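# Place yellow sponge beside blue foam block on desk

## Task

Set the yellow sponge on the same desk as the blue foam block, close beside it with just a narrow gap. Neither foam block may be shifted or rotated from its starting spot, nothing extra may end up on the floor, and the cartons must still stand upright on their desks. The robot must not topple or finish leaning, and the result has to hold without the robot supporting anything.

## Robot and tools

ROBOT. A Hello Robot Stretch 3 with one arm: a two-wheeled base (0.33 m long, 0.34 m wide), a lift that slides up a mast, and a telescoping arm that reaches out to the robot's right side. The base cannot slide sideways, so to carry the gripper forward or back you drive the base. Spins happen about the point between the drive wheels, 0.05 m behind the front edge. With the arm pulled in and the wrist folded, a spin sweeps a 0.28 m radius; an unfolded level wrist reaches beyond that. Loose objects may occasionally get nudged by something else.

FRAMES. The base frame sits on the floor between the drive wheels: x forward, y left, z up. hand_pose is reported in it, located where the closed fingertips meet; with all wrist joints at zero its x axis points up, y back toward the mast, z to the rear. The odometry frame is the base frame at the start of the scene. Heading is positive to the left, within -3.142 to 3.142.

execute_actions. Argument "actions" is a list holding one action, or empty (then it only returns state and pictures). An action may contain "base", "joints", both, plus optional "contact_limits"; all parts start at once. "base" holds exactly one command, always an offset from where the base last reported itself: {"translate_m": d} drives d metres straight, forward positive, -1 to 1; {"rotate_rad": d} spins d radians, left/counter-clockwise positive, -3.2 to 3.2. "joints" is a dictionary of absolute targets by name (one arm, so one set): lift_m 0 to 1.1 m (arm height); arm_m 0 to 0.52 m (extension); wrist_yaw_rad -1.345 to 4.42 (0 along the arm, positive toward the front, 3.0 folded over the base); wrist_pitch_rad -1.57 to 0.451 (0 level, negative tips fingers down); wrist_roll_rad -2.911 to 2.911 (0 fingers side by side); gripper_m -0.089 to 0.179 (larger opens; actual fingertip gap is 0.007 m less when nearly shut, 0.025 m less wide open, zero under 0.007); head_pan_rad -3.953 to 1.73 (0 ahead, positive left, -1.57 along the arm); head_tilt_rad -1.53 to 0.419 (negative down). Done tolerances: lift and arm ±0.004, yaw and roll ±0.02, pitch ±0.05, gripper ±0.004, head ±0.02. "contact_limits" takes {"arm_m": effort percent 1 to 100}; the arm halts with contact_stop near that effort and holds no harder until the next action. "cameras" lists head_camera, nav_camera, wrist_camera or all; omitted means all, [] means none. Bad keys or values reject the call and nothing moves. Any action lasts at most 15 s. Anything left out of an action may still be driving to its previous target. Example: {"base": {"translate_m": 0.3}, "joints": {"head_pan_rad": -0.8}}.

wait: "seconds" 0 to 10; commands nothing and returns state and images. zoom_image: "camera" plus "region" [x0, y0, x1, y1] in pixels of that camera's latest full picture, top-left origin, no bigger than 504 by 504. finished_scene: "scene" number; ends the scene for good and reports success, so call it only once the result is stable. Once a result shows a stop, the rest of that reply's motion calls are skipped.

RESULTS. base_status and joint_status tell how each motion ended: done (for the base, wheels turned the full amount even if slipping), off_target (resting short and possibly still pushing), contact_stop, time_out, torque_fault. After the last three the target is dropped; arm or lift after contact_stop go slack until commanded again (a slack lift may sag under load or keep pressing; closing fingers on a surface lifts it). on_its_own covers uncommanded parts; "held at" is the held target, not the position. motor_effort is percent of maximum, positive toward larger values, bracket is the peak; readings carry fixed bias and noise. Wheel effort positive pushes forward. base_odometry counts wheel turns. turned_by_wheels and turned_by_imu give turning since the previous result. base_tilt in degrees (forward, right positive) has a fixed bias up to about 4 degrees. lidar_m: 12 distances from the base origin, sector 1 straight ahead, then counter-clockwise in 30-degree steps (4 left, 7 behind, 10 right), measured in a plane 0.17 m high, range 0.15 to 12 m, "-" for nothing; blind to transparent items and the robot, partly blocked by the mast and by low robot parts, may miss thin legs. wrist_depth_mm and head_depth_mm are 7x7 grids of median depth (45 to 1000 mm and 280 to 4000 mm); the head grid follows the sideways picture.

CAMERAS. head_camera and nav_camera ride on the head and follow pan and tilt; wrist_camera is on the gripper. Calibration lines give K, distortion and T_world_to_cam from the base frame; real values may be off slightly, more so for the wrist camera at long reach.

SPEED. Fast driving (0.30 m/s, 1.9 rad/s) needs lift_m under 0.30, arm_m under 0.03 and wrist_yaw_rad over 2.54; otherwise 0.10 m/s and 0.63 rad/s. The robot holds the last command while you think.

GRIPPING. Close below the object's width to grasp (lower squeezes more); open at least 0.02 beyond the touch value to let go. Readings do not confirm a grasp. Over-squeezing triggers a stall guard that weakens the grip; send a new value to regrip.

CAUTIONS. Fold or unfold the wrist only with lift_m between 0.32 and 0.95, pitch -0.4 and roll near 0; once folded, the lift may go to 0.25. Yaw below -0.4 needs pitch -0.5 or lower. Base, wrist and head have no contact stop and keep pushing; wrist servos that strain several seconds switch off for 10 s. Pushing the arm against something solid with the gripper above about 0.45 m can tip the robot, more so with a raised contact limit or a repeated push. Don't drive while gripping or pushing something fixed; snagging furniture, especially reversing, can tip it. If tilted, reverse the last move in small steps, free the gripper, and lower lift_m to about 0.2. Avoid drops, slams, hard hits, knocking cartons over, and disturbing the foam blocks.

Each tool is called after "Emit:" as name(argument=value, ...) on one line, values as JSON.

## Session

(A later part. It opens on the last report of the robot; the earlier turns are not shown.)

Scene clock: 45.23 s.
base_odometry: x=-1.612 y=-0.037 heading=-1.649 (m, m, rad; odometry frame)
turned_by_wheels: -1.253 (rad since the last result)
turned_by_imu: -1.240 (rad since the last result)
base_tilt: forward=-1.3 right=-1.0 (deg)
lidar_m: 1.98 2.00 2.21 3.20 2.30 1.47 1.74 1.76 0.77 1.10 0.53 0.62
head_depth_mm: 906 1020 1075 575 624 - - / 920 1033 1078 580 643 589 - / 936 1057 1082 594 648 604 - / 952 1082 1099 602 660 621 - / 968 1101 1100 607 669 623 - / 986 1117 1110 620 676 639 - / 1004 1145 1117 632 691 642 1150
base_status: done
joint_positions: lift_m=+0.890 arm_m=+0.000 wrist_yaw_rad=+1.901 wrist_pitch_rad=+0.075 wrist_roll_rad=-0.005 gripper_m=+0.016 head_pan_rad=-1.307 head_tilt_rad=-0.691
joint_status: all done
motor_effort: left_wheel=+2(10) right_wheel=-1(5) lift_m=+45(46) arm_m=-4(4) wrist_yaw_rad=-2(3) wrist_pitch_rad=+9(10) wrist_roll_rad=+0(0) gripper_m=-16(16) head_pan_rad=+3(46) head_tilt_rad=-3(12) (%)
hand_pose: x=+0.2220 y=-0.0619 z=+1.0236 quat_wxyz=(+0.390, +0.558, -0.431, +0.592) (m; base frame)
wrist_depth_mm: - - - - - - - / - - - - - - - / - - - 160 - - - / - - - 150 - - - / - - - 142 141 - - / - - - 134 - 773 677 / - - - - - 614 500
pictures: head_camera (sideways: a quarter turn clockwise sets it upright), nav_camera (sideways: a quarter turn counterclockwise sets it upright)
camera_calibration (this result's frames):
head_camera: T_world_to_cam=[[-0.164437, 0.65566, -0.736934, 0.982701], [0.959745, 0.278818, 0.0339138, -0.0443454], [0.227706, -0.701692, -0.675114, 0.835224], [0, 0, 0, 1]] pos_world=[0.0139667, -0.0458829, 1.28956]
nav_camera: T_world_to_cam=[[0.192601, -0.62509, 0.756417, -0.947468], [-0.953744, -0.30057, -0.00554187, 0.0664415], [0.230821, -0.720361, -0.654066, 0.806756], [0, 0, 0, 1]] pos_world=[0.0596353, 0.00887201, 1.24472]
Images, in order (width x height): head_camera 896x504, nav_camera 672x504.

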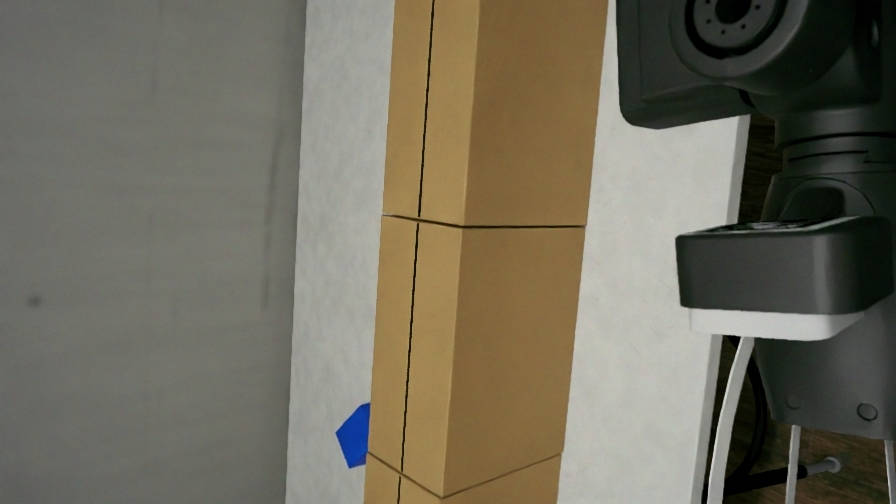

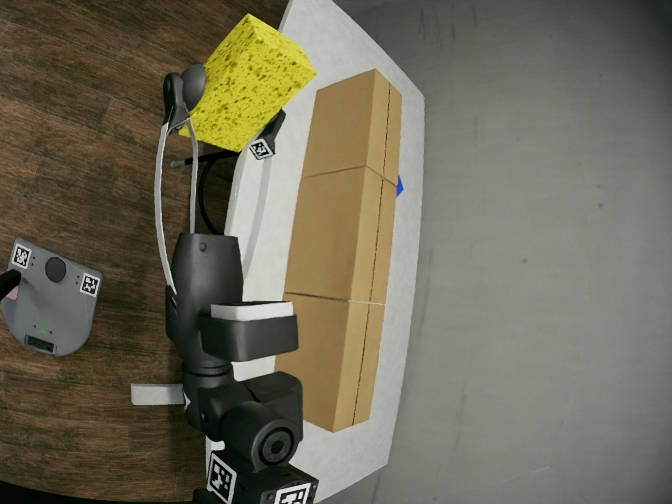

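Emit:
execute_actions(actions=[{"base":{"translate_m":0.275},"joints":{"lift_m":0.905,"arm_m":0.48,"wrist_yaw_rad":1.09,"head_pan_rad":-1.5,"head_tilt_rad":-0.6}}], cameras=["head_camera"])

Emit:
execute_actions(actions=[{"joints":{"wrist_pitch_rad":-1.0}}], cameras=["head_camera","wrist_camera"])

Scene clock: 50.00 s.
base_odometry: x=-1.634 y=-0.311 heading=-1.649 (m, m, rad; odometry frame)
turned_by_wheels: +0.000 (rad since the last result)
turned_by_imu: +0.000 (rad since the last result)
base_tilt: forward=-1.4 right=-0.9 (deg)
lidar_m: 1.71 1.73 2.03 3.22 3.32 1.73 2.01 1.77 0.91 0.46 0.41 0.79
head_depth_mm: 898 982 1124 937 562 611 553 / 896 964 1139 943 559 608 554 / 893 980 1113 948 555 610 556 / 896 987 1119 951 553 611 556 / 890 948 1124 955 553 613 547 / 891 976 1118 929 556 610 550 / 889 990 1118 964 557 603 550
base_status: done
joint_positions: lift_m=+0.905 arm_m=+0.480 wrist_yaw_rad=+1.089 wrist_pitch_rad=+0.075 wrist_roll_rad=-0.005 gripper_m=+0.016 head_pan_rad=-1.493 head_tilt_rad=-0.606
joint_status: all done
motor_effort: left_wheel=+1(7) right_wheel=-1(3) lift_m=+44(46) arm_m=+3(3) wrist_yaw_rad=+0(4) wrist_pitch_rad=+9(9) wrist_roll_rad=+0(0) gripper_m=-16(16) head_pan_rad=-5(26) head_tilt_rad=+2(11) (%)
hand_pose: x=+0.2067 y=-0.7437 z=+1.0386 quat_wxyz=(+0.592, +0.343, -0.616, +0.390) (m; base frame)
wrist_depth_mm: - - - 659 475 372 302 / - - - 697 483 370 305 / - - - 160 457 378 311 / - - - 150 469 389 318 / - - - 141 141 397 320 / - - 744 135 474 387 322 / - - 607 605 543 421 332
pictures: head_camera (sideways: a quarter turn clockwise sets it upright)
camera_calibration (this result's frames):
head_camera: T_world_to_cam=[[-0.0351172, 0.609553, -0.791967, 1.05364], [0.994557, 0.0991048, 0.0321775, -0.042301], [0.0981016, -0.786526, -0.609715, 0.750945], [0, 0, 0, 1]] pos_world=[0.00540294, -0.0474223, 1.29368]
Images, in order (width x height): head_camera 896x504.

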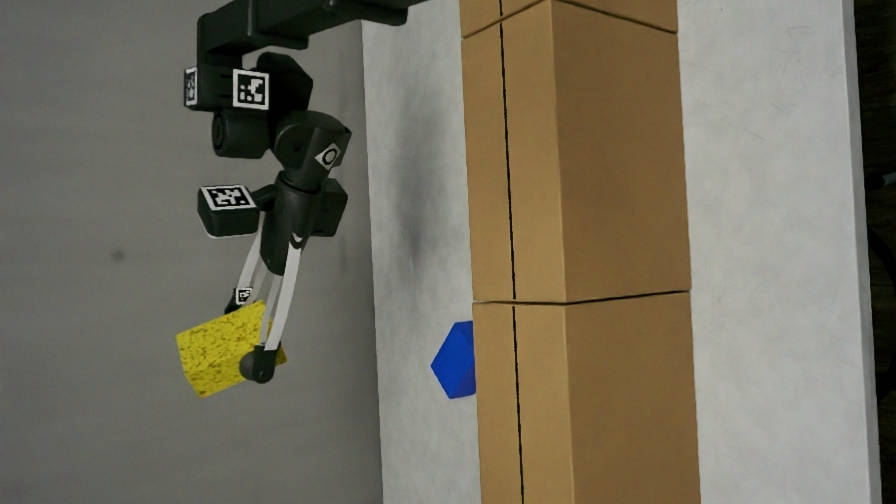

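Scene clock: 51.40 s.
base_odometry: x=-1.634 y=-0.311 heading=-1.649 (m, m, rad; odometry frame)
turned_by_wheels: +0.000 (rad since the last result)
turned_by_imu: +0.000 (rad since the last result)
base_tilt: forward=-1.4 right=-0.9 (deg)
lidar_m: 1.70 1.73 2.04 3.24 3.29 1.73 2.01 1.77 0.91 0.46 0.41 0.79
head_depth_mm: 896 981 1130 937 561 611 553 / 893 966 1147 945 561 610 554 / 895 998 1083 915 555 609 556 / 894 995 1122 787 553 612 557 / 893 994 1123 955 554 613 548 / 893 991 1117 930 556 608 549 / 889 989 1114 969 558 605 550
base_status: not commanded
joint_positions: lift_m=+0.905 arm_m=+0.480 wrist_yaw_rad=+1.089 wrist_pitch_rad=-1.005 wrist_roll_rad=-0.005 gripper_m=+0.016 head_pan_rad=-1.493 head_tilt_rad=-0.606
joint_status: all done
motor_effort: left_wheel=+1(1) right_wheel=-1(1) lift_m=+45(45) arm_m=+3(3) wrist_yaw_rad=+0(1) wrist_pitch_rad=+2(9) wrist_roll_rad=+0(1) gripper_m=-17(16) head_pan_rad=-4(4) head_tilt_rad=+2(2) (%)
hand_pose: x=+0.0822 y=-0.6789 z=+0.8141 quat_wxyz=(+0.708, +0.612, -0.351, +0.031) (m; base frame)
wrist_depth_mm: 358 352 344 334 335 329 332 / 331 329 313 310 310 306 302 / 307 305 299 160 287 287 281 / 283 284 278 149 270 269 266 / 237 268 266 141 142 254 250 / 200 251 244 134 236 239 237 / 178 224 235 232 230 227 225
pictures: head_camera (sideways: a quarter turn clockwise sets it upright), wrist_camera
camera_calibration (this result's frames):
head_camera: T_world_to_cam=[[-0.0351173, 0.609553, -0.791967, 1.05364], [0.994557, 0.0991048, 0.0321775, -0.042301], [0.0981016, -0.786526, -0.609715, 0.750945], [0, 0, 0, 1]] pos_world=[0.00540294, -0.0474223, 1.29368]
wrist_camera: T_world_to_cam=[[-0.476622, -0.878226, -0.0393882, -0.516869], [-0.81994, 0.460256, -0.340386, 0.682039], [0.317064, -0.129939, -0.939461, 0.814333], [0, 0, 0, 1]] pos_world=[0.0546847, -0.662027, 0.976831]
Images, in order (width x height): head_camera 896x504, wrist_camera 644x364.

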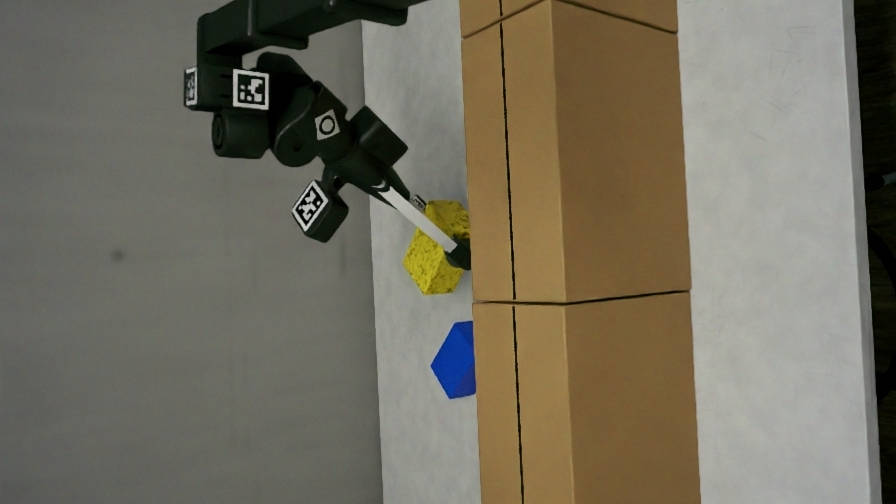

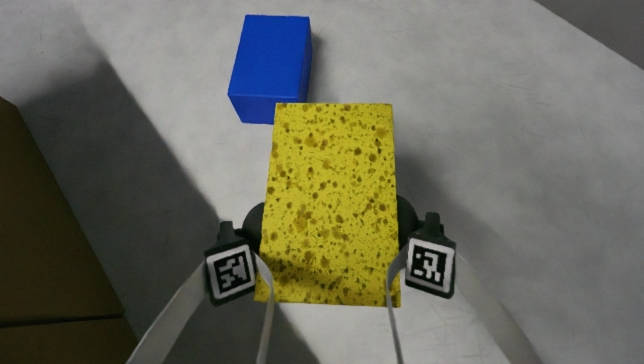

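Emit:
execute_actions(actions=[{"base":{"translate_m":0.058},"joints":{"lift_m":0.847,"arm_m":0.462}}], cameras=["head_camera","wrist_camera"])

Scene clock: 53.10 s.
base_odometry: x=-1.638 y=-0.369 heading=-1.649 (m, m, rad; odometry frame)
turned_by_wheels: +0.000 (rad since the last result)
turned_by_imu: +0.000 (rad since the last result)
base_tilt: forward=-1.4 right=-0.9 (deg)
lidar_m: 1.65 1.67 2.01 3.23 3.44 1.78 1.85 1.75 0.95 0.47 0.38 0.75
head_depth_mm: 888 989 1076 938 551 605 551 / 889 992 - 911 547 607 542 / 887 988 1094 606 548 605 544 / 886 984 1111 953 551 604 546 / 882 982 1112 888 553 599 548 / 885 985 1110 964 548 601 537 / 881 980 1112 969 546 603 539
base_status: done
joint_positions: lift_m=+0.847 arm_m=+0.462 wrist_yaw_rad=+1.089 wrist_pitch_rad=-1.006 wrist_roll_rad=-0.005 gripper_m=+0.016 head_pan_rad=-1.493 head_tilt_rad=-0.606
joint_status: all done
motor_effort: left_wheel=+1(7) right_wheel=-1(3) lift_m=+22(41) arm_m=-4(6) wrist_yaw_rad=+0(0) wrist_pitch_rad=+2(3) wrist_roll_rad=+0(0) gripper_m=-16(16) head_pan_rad=-4(4) head_tilt_rad=+2(2) (%)
hand_pose: x=+0.0820 y=-0.6616 z=+0.7567 quat_wxyz=(+0.708, +0.612, -0.351, +0.031) (m; base frame)
wrist_depth_mm: 278 276 270 203 262 256 250 / 258 254 249 192 241 238 236 / 239 238 231 160 222 222 218 / 224 221 218 150 208 208 206 / 209 207 205 141 141 196 194 / 190 195 189 134 183 186 183 / 169 185 183 180 178 176 174
pictures: head_camera (sideways: a quarter turn clockwise sets it upright), wrist_camera
camera_calibration (this result's frames):
head_camera: T_world_to_cam=[[-0.0351163, 0.60954, -0.791977, 1.05366], [0.994557, 0.0991054, 0.0321772, -0.0423006], [0.0981025, -0.786536, -0.609703, 0.750928], [0, 0, 0, 1]] pos_world=[0.00540295, -0.0474225, 1.29368]
wrist_camera: T_world_to_cam=[[-0.476659, -0.878206, -0.0393717, -0.504016], [-0.820254, 0.46042, -0.339407, 0.653773], [0.316197, -0.129486, -0.939815, 0.763426], [0, 0, 0, 1]] pos_world=[0.0546232, -0.644788, 0.919531]
Images, in order (width x height): head_camera 896x504, wrist_camera 644x364.

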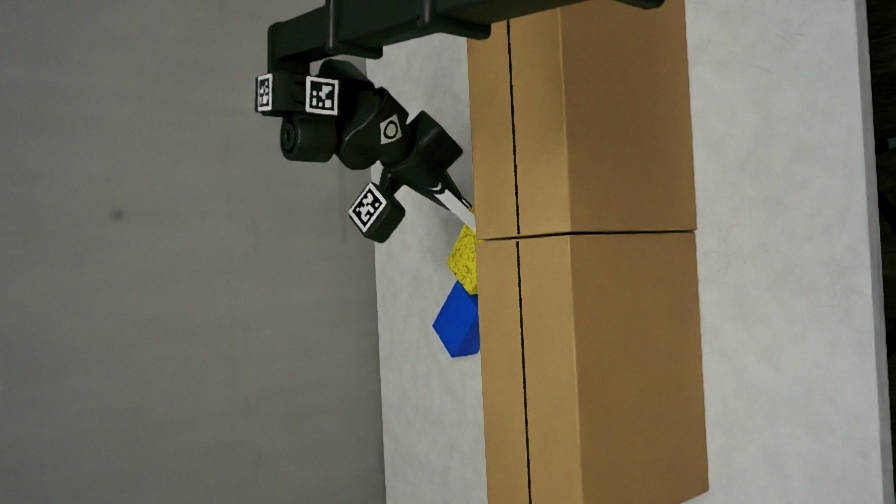

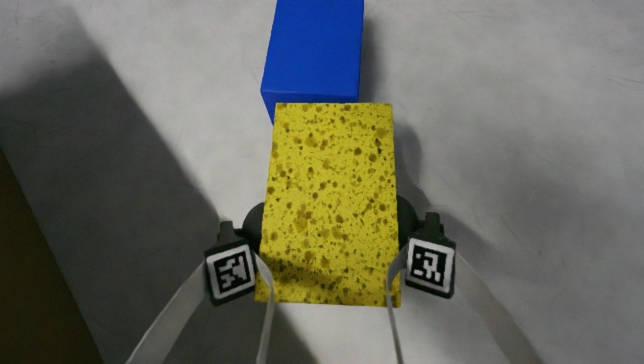

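Emit:
execute_actions(actions=[{"base":{"translate_m":0.005},"joints":{"lift_m":0.833}}], cameras=["wrist_camera"])

Emit:
execute_actions(actions=[{"joints":{"gripper_m":0.105}}], cameras=[])

Emit:
execute_actions(actions=[{"joints":{"lift_m":0.87}}], cameras=["wrist_camera","head_camera"])

Scene clock: 53.97 s.
base_odometry: x=-1.639 y=-0.374 heading=-1.649 (m, m, rad; odometry frame)
turned_by_wheels: +0.000 (rad since the last result)
turned_by_imu: +0.000 (rad since the last result)
base_tilt: forward=-1.4 right=-0.9 (deg)
lidar_m: 1.65 1.67 2.00 3.23 3.41 1.79 1.85 1.75 0.95 0.47 0.37 0.75
head_depth_mm: 886 990 1078 941 549 604 542 / 886 991 - 910 546 606 542 / 884 987 1098 606 549 602 544 / 884 986 1112 953 551 600 546 / 883 988 1113 882 551 600 547 / 884 983 1110 963 548 600 537 / 884 980 1110 968 543 602 538
base_status: done
joint_positions: lift_m=+0.833 arm_m=+0.462 wrist_yaw_rad=+1.089 wrist_pitch_rad=-1.006 wrist_roll_rad=-0.005 gripper_m=+0.016 head_pan_rad=-1.493 head_tilt_rad=-0.606
joint_status: all done
motor_effort: left_wheel=+1(8) right_wheel=-1(3) lift_m=+22(22) arm_m=-4(4) wrist_yaw_rad=+0(0) wrist_pitch_rad=+2(2) wrist_roll_rad=+0(0) gripper_m=-16(16) head_pan_rad=-4(5) head_tilt_rad=+2(1) (%)
hand_pose: x=+0.0820 y=-0.6616 z=+0.7427 quat_wxyz=(+0.708, +0.612, -0.351, +0.031) (m; base frame)
wrist_depth_mm: 256 256 251 186 243 239 233 / 241 234 232 175 225 220 218 / 221 219 215 161 206 207 203 / 207 205 202 149 194 194 191 / 195 193 190 141 141 182 181 / 181 182 175 134 171 173 170 / 169 171 170 167 166 163 162
pictures: wrist_camera
camera_calibration (this result's frames):
wrist_camera: T_world_to_cam=[[-0.476662, -0.878204, -0.03937, -0.504568], [-0.820285, 0.460437, -0.339308, 0.648932], [0.316109, -0.129441, -0.939851, 0.750322], [0, 0, 0, 1]] pos_world=[0.054617, -0.644784, 0.905513]
Images, in order (width x height): wrist_camera 644x364.

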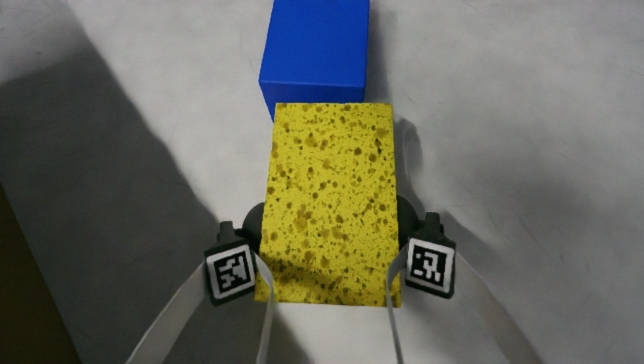

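Scene clock: 55.37 s.
base_odometry: x=-1.639 y=-0.374 heading=-1.649 (m, m, rad; odometry frame)
turned_by_wheels: +0.000 (rad since the last result)
turned_by_imu: +0.000 (rad since the last result)
base_tilt: forward=-1.4 right=-0.9 (deg)
lidar_m: 1.65 1.67 1.99 3.23 3.38 1.79 1.85 1.75 0.95 0.47 0.37 0.75
head_depth_mm: 888 989 1078 939 550 604 541 / 887 989 - 910 547 608 543 / 888 987 1092 606 549 603 545 / 885 988 1112 953 550 601 546 / 883 989 1114 883 551 599 547 / 883 982 1114 964 547 601 538 / 878 981 1104 967 544 602 539
base_status: not commanded
joint_positions: lift_m=+0.833 arm_m=+0.462 wrist_yaw_rad=+1.089 wrist_pitch_rad=-1.006 wrist_roll_rad=-0.005 gripper_m=+0.105 head_pan_rad=-1.493 head_tilt_rad=-0.606
joint_status: all done
motor_effort: left_wheel=+1(1) right_wheel=-1(1) lift_m=+22(22) arm_m=-3(4) wrist_yaw_rad=+1(0) wrist_pitch_rad=+2(2) wrist_roll_rad=+0(0) gripper_m=+1(84) head_pan_rad=-4(5) head_tilt_rad=+2(2) (%)
hand_pose: x=+0.0820 y=-0.6616 z=+0.7427 quat_wxyz=(+0.708, +0.612, -0.351, +0.031) (m; base frame)
wrist_depth_mm: 260 255 250 186 241 238 234 / 239 236 230 176 225 220 218 / 222 219 216 161 207 207 204 / 207 205 202 150 194 193 192 / 195 192 188 142 162 184 180 / 181 183 176 136 172 172 170 / 168 171 170 168 165 164 162
pictures: none
No camera images: the call's "cameras" was empty. Leave "cameras" out to get every camera's image.

Scene clock: 56.50 s.
base_odometry: x=-1.639 y=-0.374 heading=-1.649 (m, m, rad; odometry frame)
turned_by_wheels: +0.000 (rad since the last result)
turned_by_imu: +0.000 (rad since the last result)
base_tilt: forward=-1.3 right=-1.0 (deg)
lidar_m: 1.65 1.67 2.00 3.23 3.40 1.78 1.85 1.75 0.95 0.47 0.37 0.74
head_depth_mm: 888 989 - 909 549 605 541 / 890 989 - 925 546 606 542 / 887 985 1092 760 548 604 545 / 886 985 1110 956 551 600 545 / 884 987 1110 882 550 600 547 / 882 986 1112 964 547 600 537 / 879 980 1108 970 543 603 538
base_status: not commanded
joint_positions: lift_m=+0.870 arm_m=+0.462 wrist_yaw_rad=+1.089 wrist_pitch_rad=-1.006 wrist_roll_rad=-0.005 gripper_m=+0.105 head_pan_rad=-1.493 head_tilt_rad=-0.606
joint_status: all done
motor_effort: left_wheel=+0(1) right_wheel=-1(1) lift_m=+44(47) arm_m=-4(4) wrist_yaw_rad=+0(0) wrist_pitch_rad=+3(3) wrist_roll_rad=+0(0) gripper_m=+1(1) head_pan_rad=-5(5) head_tilt_rad=+2(3) (%)
hand_pose: x=+0.0820 y=-0.6616 z=+0.7789 quat_wxyz=(+0.708, +0.612, -0.351, +0.031) (m; base frame)
wrist_depth_mm: 309 308 299 236 289 284 279 / 286 282 278 218 269 263 259 / 265 262 258 208 251 249 243 / 247 245 242 190 235 233 230 / 223 230 228 179 220 219 215 / 190 218 211 170 206 205 203 / 170 203 202 199 197 195 193
pictures: head_camera (sideways: a quarter turn clockwise sets it upright), wrist_camera
camera_calibration (this result's frames):
head_camera: T_world_to_cam=[[-0.0351163, 0.60954, -0.791977, 1.05366], [0.994557, 0.0991053, 0.0321772, -0.0423006], [0.0981024, -0.786536, -0.609703, 0.750928], [0, 0, 0, 1]] pos_world=[0.00540295, -0.0474225, 1.29368]
wrist_camera: T_world_to_cam=[[-0.476663, -0.878204, -0.0393701, -0.503132], [-0.820285, 0.460438, -0.339308, 0.661221], [0.316109, -0.129441, -0.939851, 0.784376], [0, 0, 0, 1]] pos_world=[0.054617, -0.644773, 0.941746]
Images, in order (width x height): head_camera 896x504, wrist_camera 644x364.

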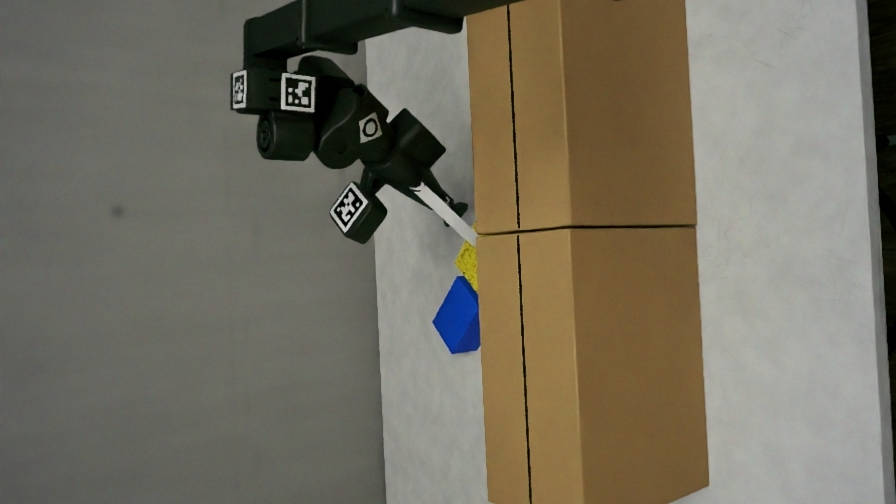

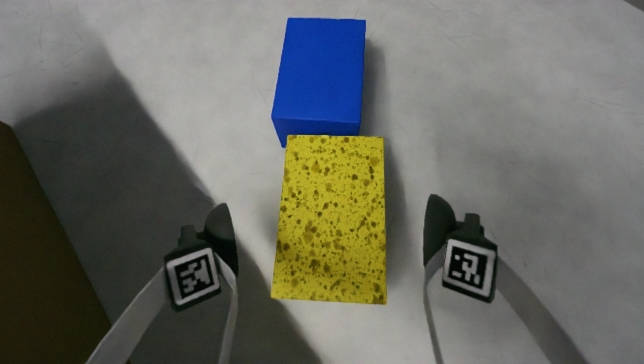

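Emit:
finished_scene(scene=2)

The scene is finished: the task was done.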